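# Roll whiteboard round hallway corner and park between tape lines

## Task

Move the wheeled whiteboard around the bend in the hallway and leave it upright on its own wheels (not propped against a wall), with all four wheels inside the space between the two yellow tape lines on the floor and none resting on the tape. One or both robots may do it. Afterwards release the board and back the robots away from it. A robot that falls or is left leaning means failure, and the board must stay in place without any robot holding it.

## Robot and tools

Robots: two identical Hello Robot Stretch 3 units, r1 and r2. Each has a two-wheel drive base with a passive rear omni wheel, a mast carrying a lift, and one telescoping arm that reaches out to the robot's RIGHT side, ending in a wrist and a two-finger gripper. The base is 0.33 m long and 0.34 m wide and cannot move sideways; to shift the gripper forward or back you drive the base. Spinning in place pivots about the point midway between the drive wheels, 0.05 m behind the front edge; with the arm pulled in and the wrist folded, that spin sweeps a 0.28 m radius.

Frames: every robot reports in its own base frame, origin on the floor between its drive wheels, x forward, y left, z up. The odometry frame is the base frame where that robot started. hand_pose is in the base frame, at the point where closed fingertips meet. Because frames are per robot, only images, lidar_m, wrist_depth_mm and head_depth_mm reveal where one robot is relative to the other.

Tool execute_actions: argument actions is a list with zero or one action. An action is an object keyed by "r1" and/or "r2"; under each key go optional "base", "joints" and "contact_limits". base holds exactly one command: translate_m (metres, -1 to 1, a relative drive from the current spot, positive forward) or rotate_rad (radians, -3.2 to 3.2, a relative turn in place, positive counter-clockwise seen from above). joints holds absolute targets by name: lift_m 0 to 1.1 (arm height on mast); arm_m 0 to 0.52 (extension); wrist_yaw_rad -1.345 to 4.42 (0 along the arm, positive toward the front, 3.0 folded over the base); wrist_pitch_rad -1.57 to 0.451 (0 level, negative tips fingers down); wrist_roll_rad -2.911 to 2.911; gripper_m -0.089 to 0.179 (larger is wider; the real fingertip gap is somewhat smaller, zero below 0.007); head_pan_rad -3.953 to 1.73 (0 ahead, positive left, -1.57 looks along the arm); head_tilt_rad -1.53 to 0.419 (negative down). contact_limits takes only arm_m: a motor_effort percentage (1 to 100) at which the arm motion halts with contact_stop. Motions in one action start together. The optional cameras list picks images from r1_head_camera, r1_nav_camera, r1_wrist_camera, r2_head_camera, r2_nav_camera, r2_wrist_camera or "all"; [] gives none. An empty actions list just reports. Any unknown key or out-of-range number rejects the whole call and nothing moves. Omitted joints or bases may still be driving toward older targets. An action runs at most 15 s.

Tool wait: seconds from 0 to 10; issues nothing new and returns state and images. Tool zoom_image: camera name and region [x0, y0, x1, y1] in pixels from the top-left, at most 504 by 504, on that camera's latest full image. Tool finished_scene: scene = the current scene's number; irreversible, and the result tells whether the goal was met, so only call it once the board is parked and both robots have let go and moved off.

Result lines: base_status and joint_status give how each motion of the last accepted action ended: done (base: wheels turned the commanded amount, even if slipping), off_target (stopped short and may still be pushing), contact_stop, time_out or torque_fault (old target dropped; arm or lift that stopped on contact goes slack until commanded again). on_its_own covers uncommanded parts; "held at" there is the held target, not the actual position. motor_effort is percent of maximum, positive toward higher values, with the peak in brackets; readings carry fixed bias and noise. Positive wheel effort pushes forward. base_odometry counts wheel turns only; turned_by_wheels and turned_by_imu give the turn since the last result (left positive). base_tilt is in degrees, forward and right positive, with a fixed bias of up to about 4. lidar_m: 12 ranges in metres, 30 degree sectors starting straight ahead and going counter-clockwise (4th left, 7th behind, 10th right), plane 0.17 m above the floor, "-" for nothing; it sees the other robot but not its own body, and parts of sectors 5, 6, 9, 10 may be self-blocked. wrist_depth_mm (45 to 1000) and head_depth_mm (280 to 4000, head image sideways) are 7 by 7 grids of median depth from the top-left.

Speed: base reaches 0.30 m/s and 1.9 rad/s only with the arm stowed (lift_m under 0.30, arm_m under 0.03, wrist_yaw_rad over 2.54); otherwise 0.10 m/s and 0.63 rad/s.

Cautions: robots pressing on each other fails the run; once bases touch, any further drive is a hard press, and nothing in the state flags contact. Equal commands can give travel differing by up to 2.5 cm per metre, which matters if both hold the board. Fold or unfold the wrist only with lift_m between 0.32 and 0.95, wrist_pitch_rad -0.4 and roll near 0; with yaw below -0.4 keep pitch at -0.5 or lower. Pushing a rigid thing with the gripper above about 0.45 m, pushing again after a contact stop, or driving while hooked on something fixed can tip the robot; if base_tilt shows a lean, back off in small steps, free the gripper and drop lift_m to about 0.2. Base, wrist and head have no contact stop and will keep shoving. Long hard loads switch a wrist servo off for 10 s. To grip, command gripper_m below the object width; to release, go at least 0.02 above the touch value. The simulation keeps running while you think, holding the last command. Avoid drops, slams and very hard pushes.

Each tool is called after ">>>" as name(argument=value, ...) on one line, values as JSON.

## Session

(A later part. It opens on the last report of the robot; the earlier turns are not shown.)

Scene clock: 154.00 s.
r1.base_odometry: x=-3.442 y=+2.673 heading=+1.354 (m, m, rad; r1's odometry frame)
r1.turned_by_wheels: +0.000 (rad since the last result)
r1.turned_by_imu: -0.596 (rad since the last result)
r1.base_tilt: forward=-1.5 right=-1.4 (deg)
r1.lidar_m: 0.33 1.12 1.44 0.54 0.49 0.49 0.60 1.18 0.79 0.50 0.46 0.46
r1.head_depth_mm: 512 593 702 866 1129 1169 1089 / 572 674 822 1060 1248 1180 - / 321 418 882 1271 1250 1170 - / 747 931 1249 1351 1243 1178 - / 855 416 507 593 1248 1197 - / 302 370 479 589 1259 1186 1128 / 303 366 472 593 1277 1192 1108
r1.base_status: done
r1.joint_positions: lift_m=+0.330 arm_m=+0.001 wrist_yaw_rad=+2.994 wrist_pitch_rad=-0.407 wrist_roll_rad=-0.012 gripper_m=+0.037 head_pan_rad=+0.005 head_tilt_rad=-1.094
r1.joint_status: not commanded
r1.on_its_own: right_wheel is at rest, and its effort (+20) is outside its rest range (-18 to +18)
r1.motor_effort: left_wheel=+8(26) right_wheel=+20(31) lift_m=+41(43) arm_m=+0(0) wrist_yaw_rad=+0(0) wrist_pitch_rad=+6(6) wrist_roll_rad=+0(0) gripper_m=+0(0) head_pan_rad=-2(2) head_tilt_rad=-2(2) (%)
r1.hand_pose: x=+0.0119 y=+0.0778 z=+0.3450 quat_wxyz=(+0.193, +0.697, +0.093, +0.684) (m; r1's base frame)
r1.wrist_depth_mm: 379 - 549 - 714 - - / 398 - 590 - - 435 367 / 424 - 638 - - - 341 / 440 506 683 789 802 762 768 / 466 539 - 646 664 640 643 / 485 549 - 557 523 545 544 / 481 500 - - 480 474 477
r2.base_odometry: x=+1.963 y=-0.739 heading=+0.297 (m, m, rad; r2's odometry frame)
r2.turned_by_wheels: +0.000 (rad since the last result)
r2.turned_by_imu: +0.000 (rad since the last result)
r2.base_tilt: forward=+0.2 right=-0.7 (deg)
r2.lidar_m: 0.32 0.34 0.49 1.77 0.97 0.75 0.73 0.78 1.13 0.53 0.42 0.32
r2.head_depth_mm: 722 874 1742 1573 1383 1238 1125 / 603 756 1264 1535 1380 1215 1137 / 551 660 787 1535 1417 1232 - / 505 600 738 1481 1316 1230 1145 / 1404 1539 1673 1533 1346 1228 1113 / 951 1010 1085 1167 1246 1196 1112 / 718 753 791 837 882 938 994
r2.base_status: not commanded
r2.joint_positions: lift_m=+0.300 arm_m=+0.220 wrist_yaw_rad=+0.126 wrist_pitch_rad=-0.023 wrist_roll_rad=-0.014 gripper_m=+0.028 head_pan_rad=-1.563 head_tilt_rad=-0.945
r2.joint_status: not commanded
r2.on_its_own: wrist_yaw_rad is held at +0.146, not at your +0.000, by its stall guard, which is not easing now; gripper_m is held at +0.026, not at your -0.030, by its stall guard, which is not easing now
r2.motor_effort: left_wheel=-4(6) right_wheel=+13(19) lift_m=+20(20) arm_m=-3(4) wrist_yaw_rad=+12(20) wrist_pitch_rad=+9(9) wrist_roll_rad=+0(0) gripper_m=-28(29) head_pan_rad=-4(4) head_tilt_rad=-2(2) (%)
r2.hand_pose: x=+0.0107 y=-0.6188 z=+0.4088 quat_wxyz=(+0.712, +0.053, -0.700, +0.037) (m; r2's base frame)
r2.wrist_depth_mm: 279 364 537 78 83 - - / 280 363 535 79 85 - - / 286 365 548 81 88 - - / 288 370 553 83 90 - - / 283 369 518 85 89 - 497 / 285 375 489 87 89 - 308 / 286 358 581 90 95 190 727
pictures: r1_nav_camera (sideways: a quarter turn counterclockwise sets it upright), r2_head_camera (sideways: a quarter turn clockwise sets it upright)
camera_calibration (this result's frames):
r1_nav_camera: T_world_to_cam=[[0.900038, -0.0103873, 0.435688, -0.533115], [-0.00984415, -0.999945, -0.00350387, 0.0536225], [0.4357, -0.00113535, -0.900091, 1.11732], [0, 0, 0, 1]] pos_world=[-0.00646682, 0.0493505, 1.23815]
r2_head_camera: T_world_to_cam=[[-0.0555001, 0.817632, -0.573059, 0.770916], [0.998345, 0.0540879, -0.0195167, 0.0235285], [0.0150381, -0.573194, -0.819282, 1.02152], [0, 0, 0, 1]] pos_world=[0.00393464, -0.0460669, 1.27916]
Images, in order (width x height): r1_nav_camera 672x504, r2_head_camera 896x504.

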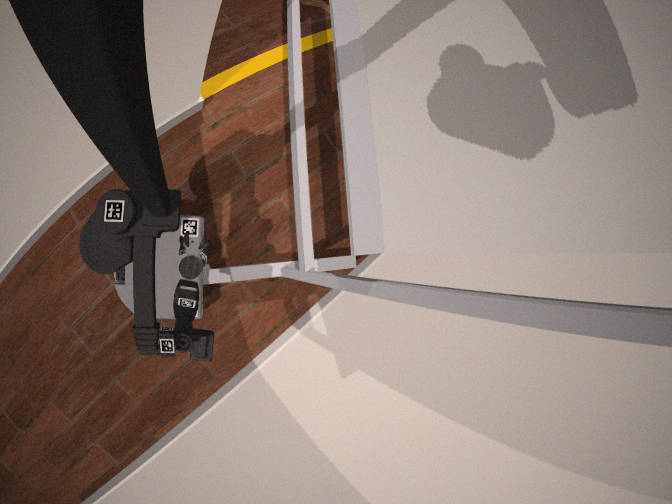

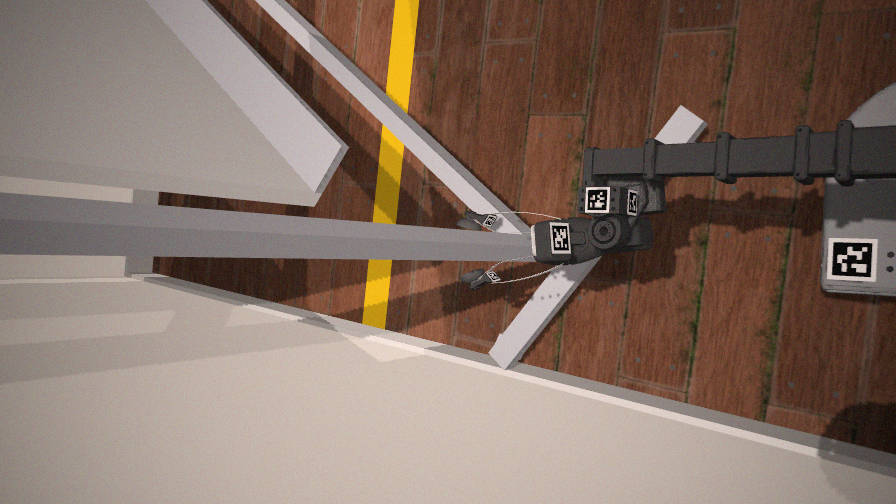

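>>> execute_actions(actions=[{"r2":{"base":{"translate_m":-0.04},"joints":{"gripper_m":-0.025}}}], cameras=[])

>>> execute_actions(actions=[{"r1":{"base":{"translate_m":0.2}},"r2":{"joints":{"arm_m":0.03}}}], cameras=[])

>>> execute_actions(actions=[{"r1":{"base":{"rotate_rad":0.3}}}], cameras=[])

>>> execute_actions(actions=[{"r1":{"base":{"translate_m":0.2}}}], cameras=["r2_head_camera","r1_nav_camera"])

Scene clock: 155.57 s.
r1.base_odometry: x=-3.442 y=+2.673 heading=+1.354 (m, m, rad; r1's odometry frame)
r1.turned_by_wheels: +0.000 (rad since the last result)
r1.turned_by_imu: +0.000 (rad since the last result)
r1.base_tilt: forward=-1.4 right=-1.4 (deg)
r1.lidar_m: 0.34 1.12 1.44 0.54 0.49 0.49 0.60 1.19 0.80 0.50 0.46 0.46
r1.head_depth_mm: 512 592 703 866 1130 1164 1085 / 573 675 823 1054 1253 1180 - / 305 389 830 1212 1255 1171 - / 750 938 1245 1339 1248 1184 - / 802 400 488 589 1250 1195 - / 302 369 477 590 1264 1184 1128 / 302 364 469 589 1260 1194 1109
r1.base_status: not commanded
r1.joint_positions: lift_m=+0.330 arm_m=+0.001 wrist_yaw_rad=+2.994 wrist_pitch_rad=-0.407 wrist_roll_rad=-0.012 gripper_m=+0.037 head_pan_rad=+0.005 head_tilt_rad=-1.094
r1.joint_status: not commanded
r1.motor_effort: left_wheel=+1(8) right_wheel=-1(19) lift_m=+42(42) arm_m=+0(0) wrist_yaw_rad=+0(0) wrist_pitch_rad=+6(6) wrist_roll_rad=+0(0) gripper_m=+0(1) head_pan_rad=-1(2) head_tilt_rad=-2(2) (%)
r1.hand_pose: x=+0.0119 y=+0.0778 z=+0.3450 quat_wxyz=(+0.193, +0.697, +0.093, +0.684) (m; r1's base frame)
r1.wrist_depth_mm: 379 - 549 - 711 - - / 403 - 598 - - 426 368 / 426 - 648 - - - 334 / 443 502 685 794 782 781 771 / 473 537 - 652 651 642 648 / 484 539 - 557 525 546 545 / 480 502 - - 483 479 483
r2.base_odometry: x=+1.925 y=-0.751 heading=+0.298 (m, m, rad; r2's odometry frame)
r2.turned_by_wheels: +0.001 (rad since the last result)
r2.turned_by_imu: +0.003 (rad since the last result)
r2.base_tilt: forward=+0.1 right=-0.7 (deg)
r2.lidar_m: 0.36 0.38 0.55 2.02 0.91 0.70 0.69 0.74 1.08 0.53 0.47 0.36
r2.head_depth_mm: 766 920 1744 1574 1387 1239 1119 / 639 800 1706 1537 1380 1218 1134 / 560 667 780 1506 1413 1215 - / 486 572 722 1288 1318 1231 1146 / 1561 1719 1726 1560 1340 1229 1112 / 1064 1135 1216 1308 1326 1227 1109 / 803 845 887 937 994 1054 1068
r2.base_status: done
r2.joint_positions: lift_m=+0.300 arm_m=+0.220 wrist_yaw_rad=+0.202 wrist_pitch_rad=-0.022 wrist_roll_rad=-0.014 gripper_m=-0.022 head_pan_rad=-1.563 head_tilt_rad=-0.945
r2.joint_status: all done
r2.on_its_own: wrist_yaw_rad is held at +0.146, not at your +0.000, by its stall guard, which is still easing; right_wheel is at rest, and its effort (-32) is outside its rest range (-18 to +18)
r2.motor_effort: left_wheel=+11(16) right_wheel=-32(50) lift_m=+20(20) arm_m=-1(5) wrist_yaw_rad=-34(34) wrist_pitch_rad=+9(9) wrist_roll_rad=+1(1) gripper_m=-58(100) head_pan_rad=-4(4) head_tilt_rad=-2(2) (%)
r2.hand_pose: x=+0.0299 y=-0.6154 z=+0.4089 quat_wxyz=(+0.710, +0.079, -0.697, +0.064) (m; r2's base frame)
r2.wrist_depth_mm: 289 365 492 76 - - - / 290 366 494 78 - - - / 293 372 500 80 - - - / 294 373 501 82 - - - / 294 378 478 84 95 - - / 298 374 - 86 94 - 285 / 299 366 518 88 102 205 242
pictures: none
No camera images: the call's "cameras" was empty. Leave "cameras" out to get every camera's image.

Scene clock: 158.97 s.
r1.base_odometry: x=-3.399 y=+2.868 heading=+1.354 (m, m, rad; r1's odometry frame)
r1.turned_by_wheels: +0.000 (rad since the last result)
r1.turned_by_imu: -0.062 (rad since the last result)
r1.base_tilt: forward=-1.5 right=-1.3 (deg)
r1.lidar_m: 0.34 0.73 1.29 1.52 0.61 0.61 0.72 1.30 0.64 0.39 0.34 0.34
r1.head_depth_mm: 354 411 492 612 813 1127 1090 / 391 462 567 735 1050 1179 - / 438 529 671 926 1235 1186 - / 497 620 824 1082 1243 1172 - / 335 392 557 1354 1244 1193 - / 672 947 1134 582 1254 1188 1125 / 842 379 444 569 1261 1188 1109
r1.base_status: translate_m off_target (by the wheels' count: +0.1999 of +0.2000)
r1.joint_positions: lift_m=+0.330 arm_m=+0.001 wrist_yaw_rad=+2.994 wrist_pitch_rad=-0.407 wrist_roll_rad=-0.012 gripper_m=+0.037 head_pan_rad=+0.005 head_tilt_rad=-1.094
r1.joint_status: not commanded
r1.motor_effort: left_wheel=+17(27) right_wheel=+18(28) lift_m=+41(41) arm_m=+1(0) wrist_yaw_rad=+0(0) wrist_pitch_rad=+6(6) wrist_roll_rad=+0(0) gripper_m=+0(0) head_pan_rad=-1(2) head_tilt_rad=-2(2) (%)
r1.hand_pose: x=+0.0119 y=+0.0778 z=+0.3450 quat_wxyz=(+0.193, +0.697, +0.093, +0.684) (m; r1's base frame)
r1.wrist_depth_mm: 470 - - 800 - - 953 / 494 - - - - 390 945 / 526 - - - - 935 308 / 545 616 788 787 792 772 783 / 565 634 - 655 656 643 639 / 549 556 - 558 527 548 547 / 481 499 - - 485 474 471
r2.base_odometry: x=+1.925 y=-0.751 heading=+0.297 (m, m, rad; r2's odometry frame)
r2.turned_by_wheels: -0.001 (rad since the last result)
r2.turned_by_imu: -0.024 (rad since the last result)
r2.base_tilt: forward=+0.2 right=-0.7 (deg)
r2.lidar_m: 0.36 0.38 0.54 1.79 0.93 0.71 0.69 0.73 1.04 0.48 0.48 0.37
r2.head_depth_mm: 916 1493 1810 1583 1385 1242 1125 / 652 829 1376 1571 1386 1214 1131 / 527 631 753 1508 1380 - 1147 / 439 523 661 885 1153 1211 1148 / 1783 1909 1765 1558 1327 1230 1112 / 1155 1224 1302 1375 1321 1227 1110 / 860 895 934 980 1031 1079 1075
r2.base_status: not commanded
r2.joint_positions: lift_m=+0.300 arm_m=+0.136 wrist_yaw_rad=+0.158 wrist_pitch_rad=-0.021 wrist_roll_rad=-0.014 gripper_m=-0.008 head_pan_rad=-1.564 head_tilt_rad=-0.945
r2.joint_status: arm_m contact_stop (moved -0.084 of -0.190)
r2.on_its_own: wrist_yaw_rad is held at +0.160, not at your +0.000, by its stall guard, which is not easing now; gripper_m is held at -0.009, not at your -0.025, by its stall guard, which is not easing now; arm_m is slack since a contact_stop, until your next command for it (your +0.030 is given up)
r2.motor_effort: left_wheel=-2(25) right_wheel=+7(42) lift_m=+20(20) arm_m=+0(32) wrist_yaw_rad=+1(38) wrist_pitch_rad=+8(10) wrist_roll_rad=+1(0) gripper_m=-28(57) head_pan_rad=-4(4) head_tilt_rad=-2(2) (%)
r2.hand_pose: x=+0.0189 y=-0.5336 z=+0.4092 quat_wxyz=(+0.711, +0.063, -0.699, +0.049) (m; r2's base frame)
r2.wrist_depth_mm: 327 424 622 115 - - - / 327 422 631 117 - - - / 330 425 619 119 - - - / 330 429 637 122 - - - / 333 430 638 124 - 504 - / 331 432 600 123 128 310 - / 335 436 682 130 183 756 780
pictures: none
No camera images: the call's "cameras" was empty. Leave "cameras" out to get every camera's image.

not run: a stop came earlier in this reply.

not run: a stop came earlier in this reply.

>>> execute_actions(actions=[{"r1":{"base":{"rotate_rad":0.45}},"r2":{"joints":{"arm_m":0.08}}}], cameras=["r2_head_camera","r1_nav_camera"])

Scene clock: 160.73 s.
r1.base_odometry: x=-3.399 y=+2.868 heading=+1.804 (m, m, rad; r1's odometry frame)
r1.turned_by_wheels: +0.450 (rad since the last result)
r1.turned_by_imu: +0.450 (rad since the last result)
r1.base_tilt: forward=-1.4 right=-1.4 (deg)
r1.lidar_m: 0.35 1.29 1.45 0.61 0.61 0.69 1.14 0.74 0.40 0.34 0.34 0.38
r1.head_depth_mm: 569 628 701 792 914 1055 1075 / 336 739 916 1076 1220 1178 - / 920 1079 594 1279 1241 1171 - / 1163 1380 608 1365 1275 1178 - / 336 416 548 992 1276 1196 - / 341 423 559 1026 1287 1188 1128 / 346 431 573 1354 1290 1190 1109
r1.base_status: done
r1.joint_positions: lift_m=+0.330 arm_m=+0.001 wrist_yaw_rad=+2.994 wrist_pitch_rad=-0.407 wrist_roll_rad=-0.012 gripper_m=+0.037 head_pan_rad=+0.005 head_tilt_rad=-1.094
r1.joint_status: not commanded
r1.motor_effort: left_wheel=+1(12) right_wheel=+6(20) lift_m=+42(41) arm_m=+0(0) wrist_yaw_rad=+0(0) wrist_pitch_rad=+6(6) wrist_roll_rad=+0(0) gripper_m=+0(1) head_pan_rad=-2(1) head_tilt_rad=-2(2) (%)
r1.hand_pose: x=+0.0119 y=+0.0778 z=+0.3450 quat_wxyz=(+0.193, +0.697, +0.093, +0.684) (m; r1's base frame)
r1.wrist_depth_mm: 480 - 576 - - 650 - / 508 - 620 - - - 406 / 532 - 677 943 - - 950 / 573 622 725 776 775 779 769 / 616 641 - 655 655 640 639 / 561 563 - 562 523 556 553 / 481 502 - - 489 477 481
r2.base_odometry: x=+1.925 y=-0.751 heading=+0.297 (m, m, rad; r2's odometry frame)
r2.turned_by_wheels: +0.000 (rad since the last result)
r2.turned_by_imu: +0.000 (rad since the last result)
r2.base_tilt: forward=+0.1 right=-0.7 (deg)
r2.lidar_m: 0.36 0.38 0.54 1.78 0.93 0.71 0.69 0.73 1.05 0.43 0.48 0.37
r2.head_depth_mm: 856 967 1810 1579 1390 1238 1121 / 581 778 805 1568 1380 1225 1132 / 452 556 706 1504 1379 1195 - / 387 460 559 756 1045 1213 1144 / 1784 1923 1757 1554 1374 1231 1113 / 1157 1225 1303 1377 1317 1227 1112 / 858 897 936 981 1029 1084 1076
r2.base_status: not commanded
r2.joint_positions: lift_m=+0.300 arm_m=+0.081 wrist_yaw_rad=+0.136 wrist_pitch_rad=-0.020 wrist_roll_rad=-0.014 gripper_m=-0.008 head_pan_rad=-1.564 head_tilt_rad=-0.945
r2.joint_status: all done
r2.on_its_own: wrist_yaw_rad is held at +0.160, not at your +0.000, by its stall guard, which is still easing; gripper_m is held at -0.009, not at your -0.025, by its stall guard, which is not easing now
r2.motor_effort: left_wheel=-3(7) right_wheel=+9(26) lift_m=+20(20) arm_m=-12(24) wrist_yaw_rad=+14(36) wrist_pitch_rad=+8(8) wrist_roll_rad=+0(1) gripper_m=-30(34) head_pan_rad=-3(4) head_tilt_rad=+0(1) (%)
r2.hand_pose: x=+0.0132 y=-0.4792 z=+0.4095 quat_wxyz=(+0.711, +0.055, -0.700, +0.041) (m; r2's base frame)
r2.wrist_depth_mm: 336 438 668 116 - - - / 340 444 660 119 - - - / 340 443 669 121 - - - / 342 449 672 124 - - - / 342 455 681 126 137 597 - / 348 452 630 125 128 915 - / 346 452 659 130 183 781 789
pictures: r1_nav_camera (sideways: a quarter turn counterclockwise sets it upright), r2_head_camera (sideways: a quarter turn clockwise sets it upright)
camera_calibration (this result's frames):
r1_nav_camera: T_world_to_cam=[[0.900038, -0.0103872, 0.435687, -0.533114], [-0.00984408, -0.999945, -0.00350387, 0.0536225], [0.4357, -0.00113533, -0.900091, 1.11732], [0, 0, 0, 1]] pos_world=[-0.00646685, 0.0493505, 1.23815]
r2_head_camera: T_world_to_cam=[[-0.0547344, 0.817886, -0.57277, 0.770536], [0.998396, 0.0531583, -0.0195003, 0.0235068], [0.0144984, -0.572919, -0.819484, 1.02179], [0, 0, 0, 1]] pos_world=[0.00389137, -0.0460568, 1.27914]
Images, in order (width x height): r1_nav_camera 672x504, r2_head_camera 896x504.

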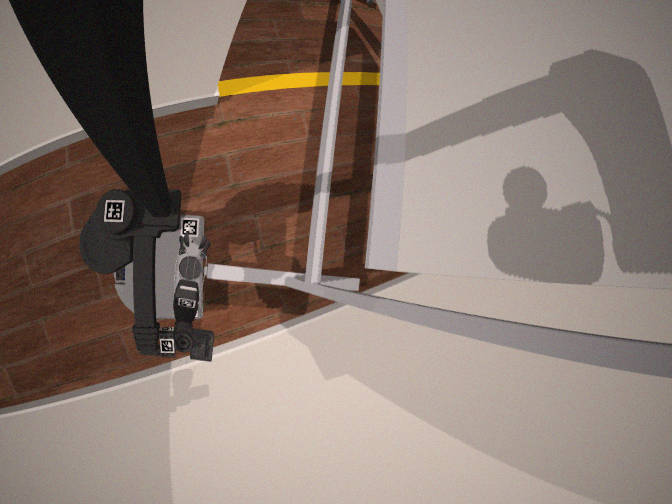

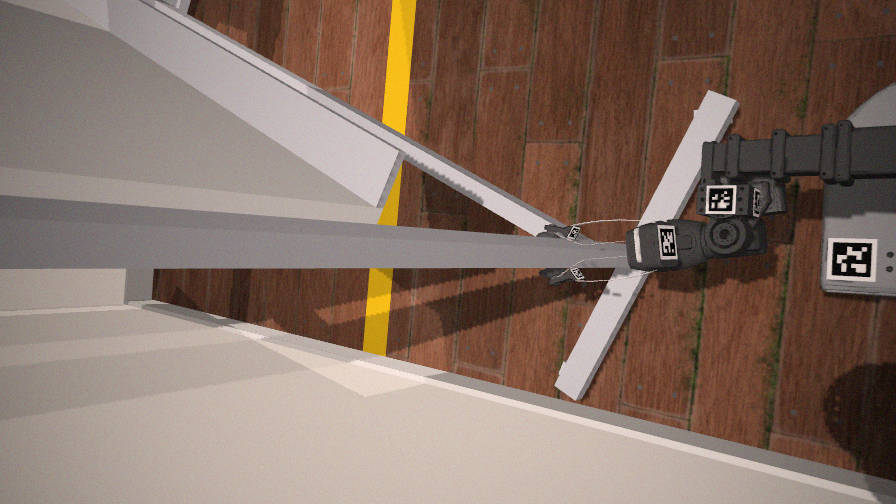

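>>> execute_actions(actions=[{"r1":{"base":{"rotate_rad":0.25}},"r2":{"base":{"translate_m":-0.1},"joints":{"arm_m":0.03}}}], cameras=[])

>>> execute_actions(actions=[{"r1":{"base":{"translate_m":0.4}}}], cameras=["r2_head_camera","r1_nav_camera"])

Scene clock: 162.87 s.
r1.base_odometry: x=-3.399 y=+2.868 heading=+2.054 (m, m, rad; r1's odometry frame)
r1.turned_by_wheels: +0.250 (rad since the last result)
r1.turned_by_imu: +0.252 (rad since the last result)
r1.base_tilt: forward=-1.4 right=-1.4 (deg)
r1.lidar_m: 0.34 1.32 0.64 0.61 0.63 0.82 1.73 0.51 0.36 0.34 0.35 0.34
r1.head_depth_mm: 320 378 1005 1042 1075 1082 1038 / 1273 1473 547 1304 1266 1181 - / 331 428 1456 1365 1225 1177 - / 340 420 552 987 1272 1185 - / 353 441 590 1341 1276 1192 - / 368 465 615 1363 1280 1189 1129 / 385 492 632 1377 1290 1189 1111
r1.base_status: done
r1.joint_positions: lift_m=+0.330 arm_m=+0.001 wrist_yaw_rad=+2.994 wrist_pitch_rad=-0.407 wrist_roll_rad=-0.012 gripper_m=+0.037 head_pan_rad=+0.005 head_tilt_rad=-1.094
r1.joint_status: not commanded
r1.motor_effort: left_wheel=+4(5) right_wheel=+12(14) lift_m=+41(41) arm_m=+0(0) wrist_yaw_rad=+0(0) wrist_pitch_rad=+6(6) wrist_roll_rad=+0(0) gripper_m=+1(0) head_pan_rad=-2(1) head_tilt_rad=-2(2) (%)
r1.hand_pose: x=+0.0119 y=+0.0777 z=+0.3450 quat_wxyz=(+0.193, +0.697, +0.093, +0.684) (m; r1's base frame)
r1.wrist_depth_mm: 508 - 570 596 - - 623 / 555 - 617 658 - - - / 597 - 679 712 - - - / 653 670 733 748 790 793 775 / 654 671 - 651 653 644 636 / 557 550 - 550 515 544 544 / 486 499 - - 477 479 471
r2.base_odometry: x=+1.829 y=-0.780 heading=+0.298 (m, m, rad; r2's odometry frame)
r2.turned_by_wheels: +0.001 (rad since the last result)
r2.turned_by_imu: +0.003 (rad since the last result)
r2.base_tilt: forward=+0.1 right=-0.7 (deg)
r2.lidar_m: 0.46 0.48 0.69 2.31 0.80 0.61 0.59 0.63 0.90 0.37 0.62 0.47
r2.head_depth_mm: 1007 1992 1811 1572 1389 1240 1123 / 664 850 1699 1568 1380 1239 1133 / 484 602 723 1227 1383 1245 - / 396 467 567 1074 1307 1192 - / 325 387 498 1490 1353 1194 1111 / 1470 1560 1642 1527 1373 1224 1109 / 1093 1139 1193 1250 1294 1211 1108
r2.base_status: done
r2.joint_positions: lift_m=+0.300 arm_m=+0.030 wrist_yaw_rad=+0.247 wrist_pitch_rad=-0.021 wrist_roll_rad=-0.014 gripper_m=-0.005 head_pan_rad=-1.564 head_tilt_rad=-0.945
r2.joint_status: all done
r2.on_its_own: wrist_yaw_rad is held at +0.160, not at your +0.000, by its stall guard, which is still easing; gripper_m is held at -0.006, not at your -0.025, by its stall guard, which is not easing now; right_wheel is at rest, and its effort (-43) is outside its rest range (-18 to +18)
r2.motor_effort: left_wheel=+11(11) right_wheel=-43(43) lift_m=+20(20) arm_m=-3(24) wrist_yaw_rad=-52(52) wrist_pitch_rad=+8(9) wrist_roll_rad=+0(0) gripper_m=-34(34) head_pan_rad=-3(4) head_tilt_rad=-2(2) (%)
r2.hand_pose: x=+0.0411 y=-0.4231 z=+0.4093 quat_wxyz=(+0.708, +0.094, -0.696, +0.080) (m; r2's base frame)
r2.wrist_depth_mm: 390 485 643 113 - - - / 389 492 643 115 - - - / 395 495 654 118 - - - / 387 496 659 121 - - - / 398 500 672 124 - 506 - / 399 504 635 125 281 320 - / 403 503 707 128 202 750 767
pictures: none
No camera images: the call's "cameras" was empty. Leave "cameras" out to get every camera's image.

Scene clock: 167.83 s.
r1.base_odometry: x=-3.585 y=+3.222 heading=+2.054 (m, m, rad; r1's odometry frame)
r1.turned_by_wheels: +0.000 (rad since the last result)
r1.turned_by_imu: -0.326 (rad since the last result)
r1.base_tilt: forward=-1.4 right=-1.5 (deg)
r1.lidar_m: 0.34 0.96 1.05 1.62 0.75 0.80 1.22 0.57 0.28 0.22 0.22 0.24
r1.head_depth_mm: 322 359 407 469 557 664 835 / 387 442 516 623 787 1011 - / 486 576 710 930 1221 1186 - / 650 818 1001 1258 1242 1167 - / 312 390 1420 1376 1254 1192 - / 934 1119 518 583 1260 1185 1124 / 859 370 458 576 1259 1195 1107
r1.base_status: done
r1.joint_positions: lift_m=+0.330 arm_m=+0.001 wrist_yaw_rad=+2.994 wrist_pitch_rad=-0.407 wrist_roll_rad=-0.012 gripper_m=+0.037 head_pan_rad=+0.005 head_tilt_rad=-1.094
r1.joint_status: not commanded
r1.motor_effort: left_wheel=+11(16) right_wheel=+13(25) lift_m=+41(41) arm_m=+0(0) wrist_yaw_rad=+1(0) wrist_pitch_rad=+6(6) wrist_roll_rad=+0(0) gripper_m=+1(0) head_pan_rad=-2(2) head_tilt_rad=-2(2) (%)
r1.hand_pose: x=+0.0119 y=+0.0777 z=+0.3450 quat_wxyz=(+0.193, +0.697, +0.093, +0.684) (m; r1's base frame)
r1.wrist_depth_mm: 549 - - - 634 922 758 / 590 - - - - 408 366 / 630 - - - - 942 322 / 645 730 808 809 789 771 773 / 657 666 - 648 658 640 638 / 558 557 - 555 517 554 544 / 487 496 - - 480 479 480
r2.base_odometry: x=+1.829 y=-0.780 heading=+0.297 (m, m, rad; r2's odometry frame)
r2.turned_by_wheels: -0.001 (rad since the last result)
r2.turned_by_imu: -0.001 (rad since the last result)
r2.base_tilt: forward=+0.2 right=-0.7 (deg)
r2.lidar_m: 0.46 0.48 0.69 2.30 0.80 0.61 0.59 0.62 0.90 0.37 0.61 0.47
r2.head_depth_mm: 1949 1986 1819 1570 1388 1238 1115 / 1892 2099 1810 1569 1381 1236 1131 / 835 891 1700 1565 1382 1210 - / 493 587 703 1138 1347 1213 - / 339 394 468 637 1126 1193 1111 / 343 1439 1640 1527 1363 1210 1112 / 1097 1144 1196 1255 1284 1206 1107
r2.base_status: not commanded
r2.joint_positions: lift_m=+0.300 arm_m=+0.030 wrist_yaw_rad=+0.385 wrist_pitch_rad=-0.021 wrist_roll_rad=-0.014 gripper_m=-0.005 head_pan_rad=-1.564 head_tilt_rad=-0.945
r2.joint_status: not commanded
r2.on_its_own: wrist_yaw_rad is held at +0.378, not at your +0.000, by its stall guard, which is not easing now; gripper_m is held at -0.006, not at your -0.025, by its stall guard, which is not easing now
r2.motor_effort: left_wheel=+2(11) right_wheel=-7(43) lift_m=+20(20) arm_m=-1(2) wrist_yaw_rad=-5(52) wrist_pitch_rad=+8(8) wrist_roll_rad=+0(0) gripper_m=-25(34) head_pan_rad=-3(4) head_tilt_rad=-1(2) (%)
r2.hand_pose: x=+0.0746 y=-0.4121 z=+0.4093 quat_wxyz=(+0.701, +0.142, -0.687, +0.129) (m; r2's base frame)
r2.wrist_depth_mm: 354 430 572 115 - - - / 355 434 576 117 - - - / 358 438 584 120 - - - / 363 441 585 123 - - - / 365 443 591 125 - 554 - / 368 448 557 125 135 925 - / 373 455 635 131 193 773 778
pictures: r1_nav_camera (sideways: a quarter turn counterclockwise sets it upright), r2_head_camera (sideways: a quarter turn clockwise sets it upright)
camera_calibration (this result's frames):
r1_nav_camera: T_world_to_cam=[[0.900038, -0.0103881, 0.435688, -0.533115], [-0.00984509, -0.999945, -0.00350388, 0.0536225], [0.435701, -0.00113576, -0.900091, 1.11732], [0, 0, 0, 1]] pos_world=[-0.00646674, 0.0493505, 1.23815]
r2_head_camera: T_world_to_cam=[[-0.0547342, 0.817886, -0.57277, 0.770535], [0.998396, 0.053158, -0.0195003, 0.0235068], [0.0144983, -0.572919, -0.819484, 1.02179], [0, 0, 0, 1]] pos_world=[0.00389136, -0.0460568, 1.27914]
Images, in order (width x height): r1_nav_camera 672x504, r2_head_camera 896x504.

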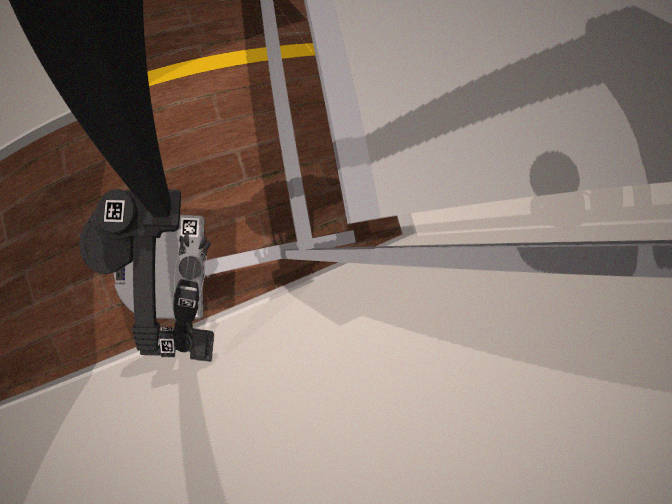

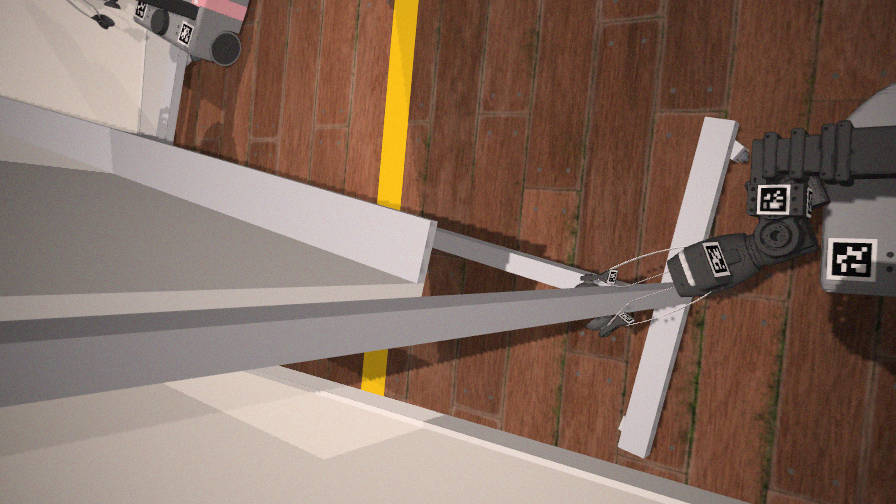

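>>> execute_actions(actions=[{"r1":{"base":{"translate_m":-0.15}},"r2":{"base":{"rotate_rad":-0.8},"joints":{"wrist_yaw_rad":1.05,"head_pan_rad":-0.8}}}], cameras=[])

>>> execute_actions(actions=[{"r2":{"base":{"rotate_rad":-0.8},"joints":{"wrist_yaw_rad":1.7,"head_pan_rad":-0.3,"arm_m":0.003}}}], cameras=[])

>>> execute_actions(actions=[{"r2":{"base":{"translate_m":-0.3},"joints":{"gripper_m":-0.03}}}], cameras=["r2_head_camera","r1_nav_camera"])

Scene clock: 171.20 s.
r1.base_odometry: x=-3.515 y=+3.089 heading=+2.054 (m, m, rad; r1's odometry frame)
r1.turned_by_wheels: +0.000 (rad since the last result)
r1.turned_by_imu: +0.000 (rad since the last result)
r1.base_tilt: forward=-1.5 right=-1.3 (deg)
r1.lidar_m: 0.46 1.10 1.20 1.65 0.67 0.74 1.13 0.70 0.35 0.28 0.28 0.30
r1.head_depth_mm: 411 458 519 599 709 852 1017 / 494 564 660 797 1000 1154 - / 619 733 905 1179 1255 1183 - / 830 1052 1411 1372 1240 1192 - / 1015 593 1494 1345 1274 1190 - / 1058 1249 632 1398 1283 1187 1124 / 446 504 619 1408 1291 1192 1111
r1.base_status: done
r1.joint_positions: lift_m=+0.330 arm_m=+0.001 wrist_yaw_rad=+2.994 wrist_pitch_rad=-0.407 wrist_roll_rad=-0.012 gripper_m=+0.037 head_pan_rad=+0.005 head_tilt_rad=-1.094
r1.joint_status: not commanded
r1.motor_effort: left_wheel=+1(6) right_wheel=-1(9) lift_m=+41(41) arm_m=+0(1) wrist_yaw_rad=+1(0) wrist_pitch_rad=+6(6) wrist_roll_rad=+0(0) gripper_m=+0(1) head_pan_rad=-1(1) head_tilt_rad=-2(2) (%)
r1.hand_pose: x=+0.0119 y=+0.0777 z=+0.3450 quat_wxyz=(+0.193, +0.697, +0.093, +0.684) (m; r1's base frame)
r1.wrist_depth_mm: 521 - - - 735 - 850 / 546 - - - - - 414 / 590 - - - - - 932 / 619 659 807 775 771 788 770 / 644 653 - 651 667 651 638 / 563 556 - 556 517 548 541 / 485 498 - - 481 475 473
r2.base_odometry: x=+1.829 y=-0.780 heading=-0.502 (m, m, rad; r2's odometry frame)
r2.turned_by_wheels: -0.800 (rad since the last result)
r2.turned_by_imu: -0.763 (rad since the last result)
r2.base_tilt: forward=+0.2 right=-0.7 (deg)
r2.lidar_m: 0.50 0.45 0.45 0.55 1.04 1.07 0.66 0.60 0.60 0.72 0.31 0.81
r2.head_depth_mm: 1952 2101 1811 1571 1383 1238 1123 / - 895 788 1513 1386 1237 1148 / 1983 1994 366 482 1335 1246 1117 / 2008 2075 1809 1565 1375 1177 1115 / 2025 2075 1795 1558 1372 1190 1114 / 1537 1619 1681 1526 1368 1213 1109 / 1131 1171 1227 1273 1303 1210 1107
r2.base_status: done
r2.joint_positions: lift_m=+0.300 arm_m=+0.030 wrist_yaw_rad=+1.172 wrist_pitch_rad=-0.021 wrist_roll_rad=-0.014 gripper_m=-0.005 head_pan_rad=-0.807 head_tilt_rad=-0.945
r2.joint_status: wrist_yaw_rad off_target (ended at +1.172, target +1.050); the others done
r2.on_its_own: wrist_yaw_rad is held at +1.152, not at your +1.050, by its stall guard, which is not easing now; gripper_m is held at -0.006, not at your -0.025, by its stall guard, which is not easing now; right_wheel is at rest, and its effort (-19) is outside its rest range (-18 to +18)
r2.motor_effort: left_wheel=+4(13) right_wheel=-19(36) lift_m=+19(20) arm_m=+2(15) wrist_yaw_rad=-11(58) wrist_pitch_rad=+9(9) wrist_roll_rad=+0(0) gripper_m=-25(35) head_pan_rad=+5(59) head_tilt_rad=-1(1) (%)
r2.hand_pose: x=+0.2142 y=-0.2741 z=+0.4091 quat_wxyz=(+0.598, +0.395, -0.580, +0.387) (m; r2's base frame)
r2.wrist_depth_mm: 440 540 707 114 - - - / 448 538 696 116 - - - / 446 555 718 119 - - - / 453 548 719 122 - - - / 455 558 743 123 - - - / 457 570 679 124 139 959 - / 466 567 717 129 192 781 779
pictures: none
No camera images: the call's "cameras" was empty. Leave "cameras" out to get every camera's image.

Scene clock: 173.80 s.
r1.base_odometry: x=-3.515 y=+3.089 heading=+2.054 (m, m, rad; r1's odometry frame)
r1.turned_by_wheels: +0.000 (rad since the last result)
r1.turned_by_imu: +0.000 (rad since the last result)
r1.base_tilt: forward=-1.5 right=-1.4 (deg)
r1.lidar_m: 0.46 0.46 1.20 1.73 0.68 0.73 1.13 0.71 0.35 0.28 0.28 0.30
r1.head_depth_mm: 412 458 518 600 710 851 1020 / 494 564 660 796 1001 1157 - / 619 735 904 1187 1252 1182 - / 830 1048 1414 1389 1274 1176 - / 1099 1365 1533 1355 1248 1181 - / 1076 1283 1471 1378 1280 1189 1126 / 996 529 1427 1391 1287 1191 1108
r1.base_status: not commanded
r1.joint_positions: lift_m=+0.330 arm_m=+0.001 wrist_yaw_rad=+2.994 wrist_pitch_rad=-0.407 wrist_roll_rad=-0.012 gripper_m=+0.037 head_pan_rad=+0.005 head_tilt_rad=-1.094
r1.joint_status: not commanded
r1.motor_effort: left_wheel=+1(1) right_wheel=-2(1) lift_m=+41(41) arm_m=+0(0) wrist_yaw_rad=+0(0) wrist_pitch_rad=+6(6) wrist_roll_rad=+0(0) gripper_m=+1(0) head_pan_rad=-1(2) head_tilt_rad=-2(2) (%)
r1.hand_pose: x=+0.0119 y=+0.0777 z=+0.3450 quat_wxyz=(+0.193, +0.697, +0.093, +0.684) (m; r1's base frame)
r1.wrist_depth_mm: 512 - - - 691 - 876 / 545 - - - - - 398 / 577 - - - - - 905 / 612 665 803 773 793 804 775 / 631 647 - 663 661 643 632 / 560 556 - 553 525 548 434 / 482 498 - - 475 379 460
r2.base_odometry: x=+1.829 y=-0.780 heading=-1.302 (m, m, rad; r2's odometry frame)
r2.turned_by_wheels: -0.800 (rad since the last result)
r2.turned_by_imu: -0.776 (rad since the last result)
r2.base_tilt: forward=+0.2 right=-0.7 (deg)
r2.lidar_m: 1.37 0.60 0.46 0.45 0.48 0.69 2.47 0.79 0.61 0.60 0.63 0.21
r2.head_depth_mm: 1054 1152 1250 1328 1345 1236 1119 / - - 1483 1510 1386 1230 1101 / - - - 303 410 1214 1122 / 361 391 459 552 1000 894 1084 / 1019 1965 1760 1560 1375 1230 1083 / 1953 2057 1789 1554 1373 1227 1081 / 1921 2090 1777 1548 1368 1226 1110
r2.base_status: done
r2.joint_positions: lift_m=+0.300 arm_m=+0.003 wrist_yaw_rad=+1.766 wrist_pitch_rad=-0.021 wrist_roll_rad=-0.014 gripper_m=-0.005 head_pan_rad=-0.307 head_tilt_rad=-0.945
r2.joint_status: wrist_yaw_rad off_target (ended at +1.766, target +1.700); the others done
r2.on_its_own: wrist_yaw_rad is held at +1.763, not at your +1.700, by its stall guard, which is not easing now; gripper_m is held at -0.006, not at your -0.025, by its stall guard, which is not easing now; right_wheel is at rest, and its effort (-24) is outside its rest range (-18 to +18)
r2.motor_effort: left_wheel=+1(8) right_wheel=-24(48) lift_m=+19(20) arm_m=+2(20) wrist_yaw_rad=-2(53) wrist_pitch_rad=+9(9) wrist_roll_rad=+0(0) gripper_m=-27(36) head_pan_rad=+5(45) head_tilt_rad=-1(2) (%)
r2.hand_pose: x=+0.2295 y=-0.0982 z=+0.4091 quat_wxyz=(+0.458, +0.547, -0.439, +0.545) (m; r2's base frame)
r2.wrist_depth_mm: 526 669 936 115 - - - / 527 664 960 118 - - - / 529 676 952 120 - - - / 529 674 979 123 - - - / 534 685 990 125 484 - - / 531 682 915 126 129 - 974 / 531 675 763 132 244 768 769
pictures: none
No camera images: the call's "cameras" was empty. Leave "cameras" out to get every camera's image.

Scene clock: 177.80 s.
r1.base_odometry: x=-3.515 y=+3.089 heading=+2.054 (m, m, rad; r1's odometry frame)
r1.turned_by_wheels: +0.000 (rad since the last result)
r1.turned_by_imu: +0.001 (rad since the last result)
r1.base_tilt: forward=-1.4 right=-1.4 (deg)
r1.lidar_m: 0.46 1.10 0.54 1.85 0.68 0.73 1.12 0.71 0.35 0.28 0.28 0.30
r1.head_depth_mm: 412 458 519 598 709 849 1014 / 494 563 660 798 1003 1154 - / 618 734 908 1183 1259 1184 - / 825 1051 1421 1388 1273 1186 - / 1098 1359 1531 1391 1284 1189 - / 1077 1293 1502 1401 1291 1191 1127 / 1034 1242 1490 1390 1239 1165 1103
r1.base_status: not commanded
r1.joint_positions: lift_m=+0.330 arm_m=+0.001 wrist_yaw_rad=+2.994 wrist_pitch_rad=-0.407 wrist_roll_rad=-0.012 gripper_m=+0.037 head_pan_rad=+0.005 head_tilt_rad=-1.094
r1.joint_status: not commanded
r1.motor_effort: left_wheel=+1(0) right_wheel=-2(2) lift_m=+40(41) arm_m=+0(1) wrist_yaw_rad=+0(1) wrist_pitch_rad=+6(6) wrist_roll_rad=+0(0) gripper_m=+0(0) head_pan_rad=-1(2) head_tilt_rad=-2(2) (%)
r1.hand_pose: x=+0.0119 y=+0.0777 z=+0.3450 quat_wxyz=(+0.193, +0.697, +0.093, +0.684) (m; r1's base frame)
r1.wrist_depth_mm: 514 - - - 680 - 876 / 548 - - - - - 912 / 593 - - - - 734 895 / 622 663 791 788 682 733 764 / 635 667 - 544 644 648 632 / 553 557 - 554 514 551 544 / 485 495 - - 482 481 470
r2.base_odometry: x=+1.749 y=-0.491 heading=-1.301 (m, m, rad; r2's odometry frame)
r2.turned_by_wheels: +0.000 (rad since the last result)
r2.turned_by_imu: +0.003 (rad since the last result)
r2.base_tilt: forward=+0.2 right=-0.7 (deg)
r2.lidar_m: 1.43 0.63 0.48 0.47 0.50 0.73 2.31 0.76 0.59 0.58 0.61 0.22
r2.head_depth_mm: - - 1161 1285 1328 1239 1121 / - - - 325 1362 1239 1120 / 304 311 361 397 430 1091 1119 / 427 491 579 1109 1329 1213 1088 / 980 1963 1760 1560 1377 1232 1084 / 2244 2078 1789 1550 1375 1227 1082 / 2207 2094 1776 1547 1370 1223 1111
r2.base_status: done
r2.joint_positions: lift_m=+0.300 arm_m=+0.003 wrist_yaw_rad=+1.693 wrist_pitch_rad=-0.021 wrist_roll_rad=-0.014 gripper_m=-0.011 head_pan_rad=-0.307 head_tilt_rad=-0.945
r2.joint_status: gripper_m off_target (ended at -0.011, target -0.030)
r2.on_its_own: gripper_m is held at -0.012, not at your -0.030, by its stall guard, which is still easing; right_wheel is at rest, and its effort (-21) is outside its rest range (-18 to +18); wrist_yaw_rad moved -0.073 to your old target +1.700
r2.motor_effort: left_wheel=-1(6) right_wheel=-21(46) lift_m=+20(19) arm_m=+0(2) wrist_yaw_rad=+9(22) wrist_pitch_rad=+8(9) wrist_roll_rad=+1(0) gripper_m=-25(100) head_pan_rad=+4(5) head_tilt_rad=-2(2) (%)
r2.hand_pose: x=+0.2324 y=-0.1169 z=+0.4092 quat_wxyz=(+0.478, +0.531, -0.459, +0.528) (m; r2's base frame)
r2.wrist_depth_mm: 570 779 - 115 705 - 862 / 579 748 - 118 - - 867 / 581 770 - 120 - - 845 / 583 774 - 123 - - 839 / 585 768 - 125 - - 830 / 597 771 - 126 122 - 814 / 588 719 800 132 213 773 735
pictures: r1_nav_camera (sideways: a quarter turn counterclockwise sets it upright), r2_head_camera (sideways: a quarter turn clockwise sets it upright)
camera_calibration (this result's frames):
r1_nav_camera: T_world_to_cam=[[0.900036, -0.010392, 0.435691, -0.533119], [-0.00984935, -0.999945, -0.00350393, 0.0536226], [0.435704, -0.00113761, -0.900089, 1.11732], [0, 0, 0, 1]] pos_world=[-0.00646631, 0.0493506, 1.23815]
r2_head_camera: T_world_to_cam=[[-0.794902, 0.200163, -0.57277, 0.775051], [0.25733, 0.966127, -0.0195003, 0.0280273], [0.549466, -0.162892, -0.819484, 1.01853], [0, 0, 0, 1]] pos_world=[0.0492309, -0.0163046, 1.27914]
Images, in order (width x height): r1_nav_camera 672x504, r2_head_camera 896x504.

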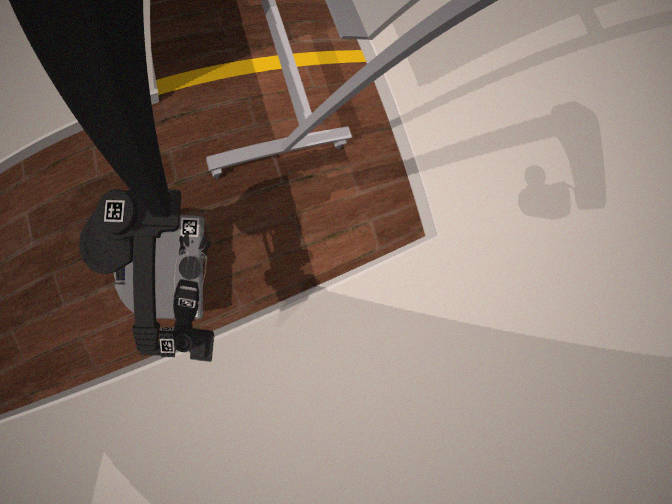

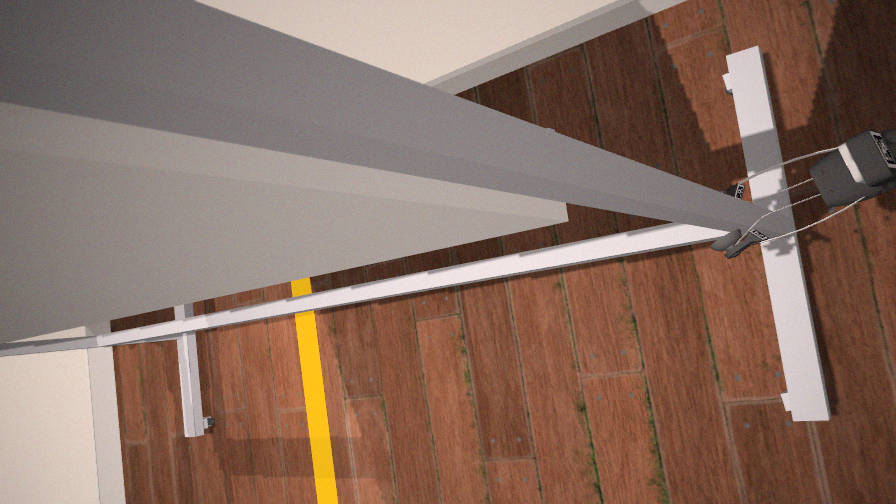

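>>> execute_actions(actions=[{"r2":{"base":{"rotate_rad":-0.13},"joints":{"wrist_yaw_rad":1.8}}}], cameras=[])

>>> execute_actions(actions=[{"r2":{"base":{"translate_m":-0.6}}}], cameras=["r2_head_camera","r2_nav_camera"])

Scene clock: 179.03 s.
r1.base_odometry: x=-3.515 y=+3.089 heading=+2.054 (m, m, rad; r1's odometry frame)
r1.turned_by_wheels: +0.000 (rad since the last result)
r1.turned_by_imu: +0.000 (rad since the last result)
r1.base_tilt: forward=-1.4 right=-1.4 (deg)
r1.lidar_m: 0.46 1.10 0.56 1.84 0.68 0.73 1.13 0.70 0.35 0.28 0.28 0.30
r1.head_depth_mm: 411 458 519 599 711 848 1017 / 494 563 660 796 1001 1160 - / 617 735 905 1189 1256 1185 - / 827 1053 1414 1389 1274 1185 - / 1105 1368 1530 1397 1283 1190 - / 1078 1301 1501 1406 1286 1186 1123 / 1040 1239 1484 1398 1253 1156 1111
r1.base_status: not commanded
r1.joint_positions: lift_m=+0.330 arm_m=+0.001 wrist_yaw_rad=+2.994 wrist_pitch_rad=-0.407 wrist_roll_rad=-0.012 gripper_m=+0.037 head_pan_rad=+0.005 head_tilt_rad=-1.094
r1.joint_status: not commanded
r1.motor_effort: left_wheel=+1(1) right_wheel=-1(1) lift_m=+41(41) arm_m=+0(1) wrist_yaw_rad=+0(0) wrist_pitch_rad=+6(6) wrist_roll_rad=+0(0) gripper_m=+0(1) head_pan_rad=-2(2) head_tilt_rad=-2(2) (%)
r1.hand_pose: x=+0.0119 y=+0.0777 z=+0.3450 quat_wxyz=(+0.193, +0.697, +0.093, +0.684) (m; r1's base frame)
r1.wrist_depth_mm: 511 - - - 675 - 859 / 551 - - - - - 889 / 586 - - - - 935 892 / 618 663 792 788 646 737 791 / 630 655 - 551 674 647 643 / 566 549 - 557 521 560 543 / 487 499 - - 486 481 472
r2.base_odometry: x=+1.749 y=-0.491 heading=-1.431 (m, m, rad; r2's odometry frame)
r2.turned_by_wheels: -0.129 (rad since the last result)
r2.turned_by_imu: -0.125 (rad since the last result)
r2.base_tilt: forward=+0.2 right=-0.7 (deg)
r2.lidar_m: 2.08 0.71 0.50 0.47 0.49 0.64 1.56 0.86 0.60 0.58 0.59 0.21
r2.head_depth_mm: 845 943 1021 1121 1238 1225 1120 / - - 1194 1386 1368 1236 1119 / - - - 298 420 1215 1128 / - 297 341 431 543 862 1088 / 346 431 582 1198 1348 1230 1083 / 661 1576 1758 1550 1369 1229 1081 / 2166 2114 1780 1550 1368 1222 1106
r2.base_status: done
r2.joint_positions: lift_m=+0.300 arm_m=+0.003 wrist_yaw_rad=+1.802 wrist_pitch_rad=-0.021 wrist_roll_rad=-0.014 gripper_m=-0.008 head_pan_rad=-0.307 head_tilt_rad=-0.945
r2.joint_status: all done
r2.on_its_own: gripper_m is held at -0.009, not at your -0.030, by its stall guard, which is not easing now; right_wheel is at rest, and its effort (-29) is outside its rest range (-18 to +18)
r2.motor_effort: left_wheel=+1(3) right_wheel=-29(48) lift_m=+20(20) arm_m=+0(0) wrist_yaw_rad=-1(29) wrist_pitch_rad=+8(8) wrist_roll_rad=+0(1) gripper_m=-27(33) head_pan_rad=+4(5) head_tilt_rad=-1(1) (%)
r2.hand_pose: x=+0.2275 y=-0.0894 z=+0.4092 quat_wxyz=(+0.448, +0.555, -0.430, +0.554) (m; r2's base frame)
r2.wrist_depth_mm: 585 762 - 115 831 - 836 / 591 767 - 117 - - 836 / 586 774 - 120 - - 830 / 588 784 - 122 - - 818 / 592 780 - 124 - - 813 / 599 794 - 126 122 - 792 / 594 726 775 131 712 779 734
pictures: none
No camera images: the call's "cameras" was empty. Leave "cameras" out to get every camera's image.

Scene clock: 186.03 s.
r1.base_odometry: x=-3.515 y=+3.089 heading=+2.054 (m, m, rad; r1's odometry frame)
r1.turned_by_wheels: +0.000 (rad since the last result)
r1.turned_by_imu: +0.001 (rad since the last result)
r1.base_tilt: forward=-1.4 right=-1.4 (deg)
r1.lidar_m: 0.46 1.10 1.20 1.02 0.67 0.73 1.13 0.70 0.35 0.28 0.28 0.30
r1.head_depth_mm: 411 458 518 600 710 851 1018 / 494 564 659 795 1006 1159 - / 619 733 904 1184 1250 1183 - / 829 1050 1426 1377 1273 1187 - / 1100 1362 1524 1387 1281 1195 - / 1074 1297 1500 1402 1284 1188 1126 / 1034 1239 1491 1406 1291 1192 1109
r1.base_status: not commanded
r1.joint_positions: lift_m=+0.330 arm_m=+0.001 wrist_yaw_rad=+2.994 wrist_pitch_rad=-0.407 wrist_roll_rad=-0.012 gripper_m=+0.037 head_pan_rad=+0.005 head_tilt_rad=-1.094
r1.joint_status: not commanded
r1.motor_effort: left_wheel=+1(1) right_wheel=-1(2) lift_m=+41(40) arm_m=+0(0) wrist_yaw_rad=+0(0) wrist_pitch_rad=+6(6) wrist_roll_rad=+0(0) gripper_m=+0(0) head_pan_rad=-2(2) head_tilt_rad=-2(2) (%)
r1.hand_pose: x=+0.0119 y=+0.0777 z=+0.3450 quat_wxyz=(+0.193, +0.697, +0.093, +0.684) (m; r1's base frame)
r1.wrist_depth_mm: 510 - - - - - 868 / 554 - - - - - 899 / 581 - - - - - 918 / 622 677 798 780 778 778 767 / 634 652 - 645 662 650 638 / 560 561 - 550 523 548 557 / 491 498 - - 478 478 482
r2.base_odometry: x=+1.665 y=+0.103 heading=-1.431 (m, m, rad; r2's odometry frame)
r2.turned_by_wheels: +0.000 (rad since the last result)
r2.turned_by_imu: +0.006 (rad since the last result)
r2.base_tilt: forward=+0.2 right=-0.7 (deg)
r2.lidar_m: 2.00 0.67 0.47 0.45 0.46 0.61 1.50 1.59 0.64 0.60 0.62 0.21
r2.head_depth_mm: - 962 1081 1183 1288 1239 1121 / - - - 1380 1384 1237 1115 / - 295 336 313 399 1206 1131 / 301 326 377 483 1005 924 1086 / 411 517 700 1498 1352 1232 1082 / 822 1951 1750 1553 1376 1232 1080 / 2568 2115 1791 1548 1361 1224 1104
r2.base_status: done
r2.joint_positions: lift_m=+0.300 arm_m=+0.003 wrist_yaw_rad=+1.751 wrist_pitch_rad=-0.021 wrist_roll_rad=-0.014 gripper_m=-0.008 head_pan_rad=-0.307 head_tilt_rad=-0.945
r2.joint_status: not commanded
r2.on_its_own: wrist_yaw_rad is held at +1.759, not at your +1.800, by its stall guard, which is not easing now; gripper_m is held at -0.009, not at your -0.030, by its stall guard, which is not easing now; right_wheel is at rest, and its effort (-20) is outside its rest range (-18 to +18)
r2.motor_effort: left_wheel=-1(4) right_wheel=-20(49) lift_m=+20(20) arm_m=+0(0) wrist_yaw_rad=+6(14) wrist_pitch_rad=+8(9) wrist_roll_rad=+0(0) gripper_m=-28(30) head_pan_rad=+5(5) head_tilt_rad=+0(1) (%)
r2.hand_pose: x=+0.2302 y=-0.1023 z=+0.4092 quat_wxyz=(+0.462, +0.544, -0.444, +0.542) (m; r2's base frame)
r2.wrist_depth_mm: 588 769 - 114 842 - 794 / 587 783 - 117 - - 779 / 589 789 - 119 - - 785 / 585 797 - 122 - - 770 / 598 797 - 125 - - 789 / 597 795 - 126 123 - 786 / 593 750 771 130 730 781 719
pictures: r2_head_camera (sideways: a quarter turn clockwise sets it upright), r2_nav_camera (sideways: a quarter turn counterclockwise sets it upright)
camera_calibration (this result's frames):
r2_head_camera: T_world_to_cam=[[-0.794906, 0.200145, -0.57277, 0.775051], [0.257308, 0.966133, -0.0195003, 0.0280275], [0.549469, -0.162879, -0.819484, 1.01853], [0, 0, 0, 1]] pos_world=[0.0492312, -0.0163036, 1.27914]
r2_nav_camera: T_world_to_cam=[[0.75403, -0.203504, 0.624519, -0.78048], [-0.245717, -0.969153, -0.0191314, 0.0779363], [0.609148, -0.13903, -0.780775, 0.963767], [0, 0, 0, 1]] pos_world=[0.0205787, 0.0506938, 1.2414]
Images, in order (width x height): r2_head_camera 896x504, r2_nav_camera 672x504.

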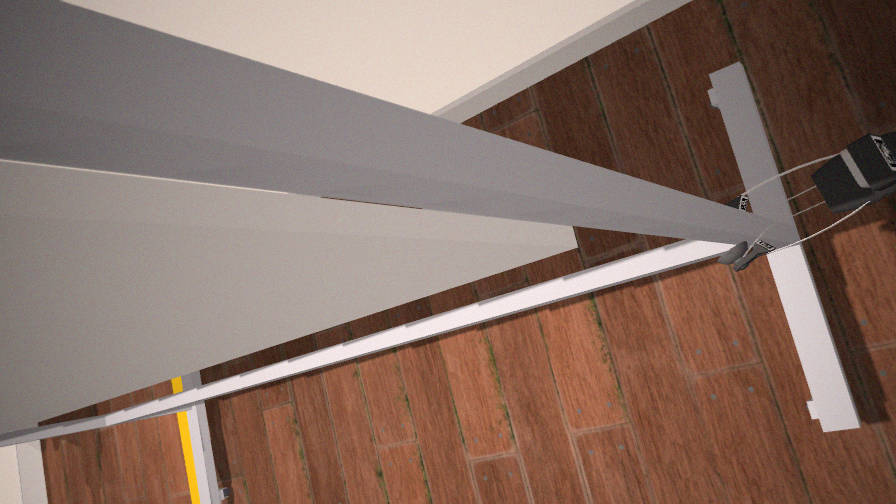

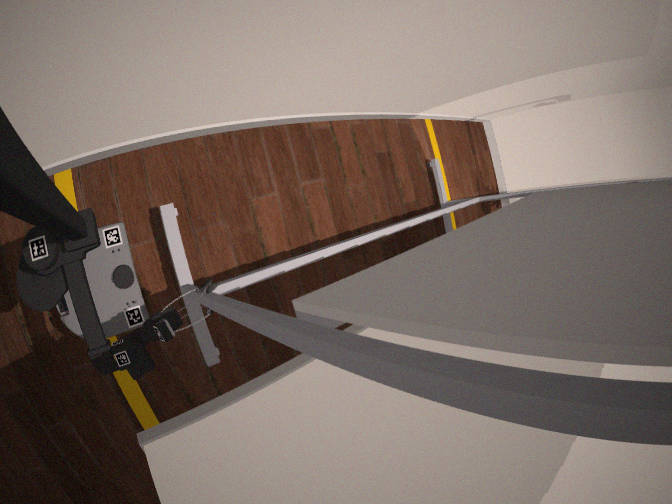

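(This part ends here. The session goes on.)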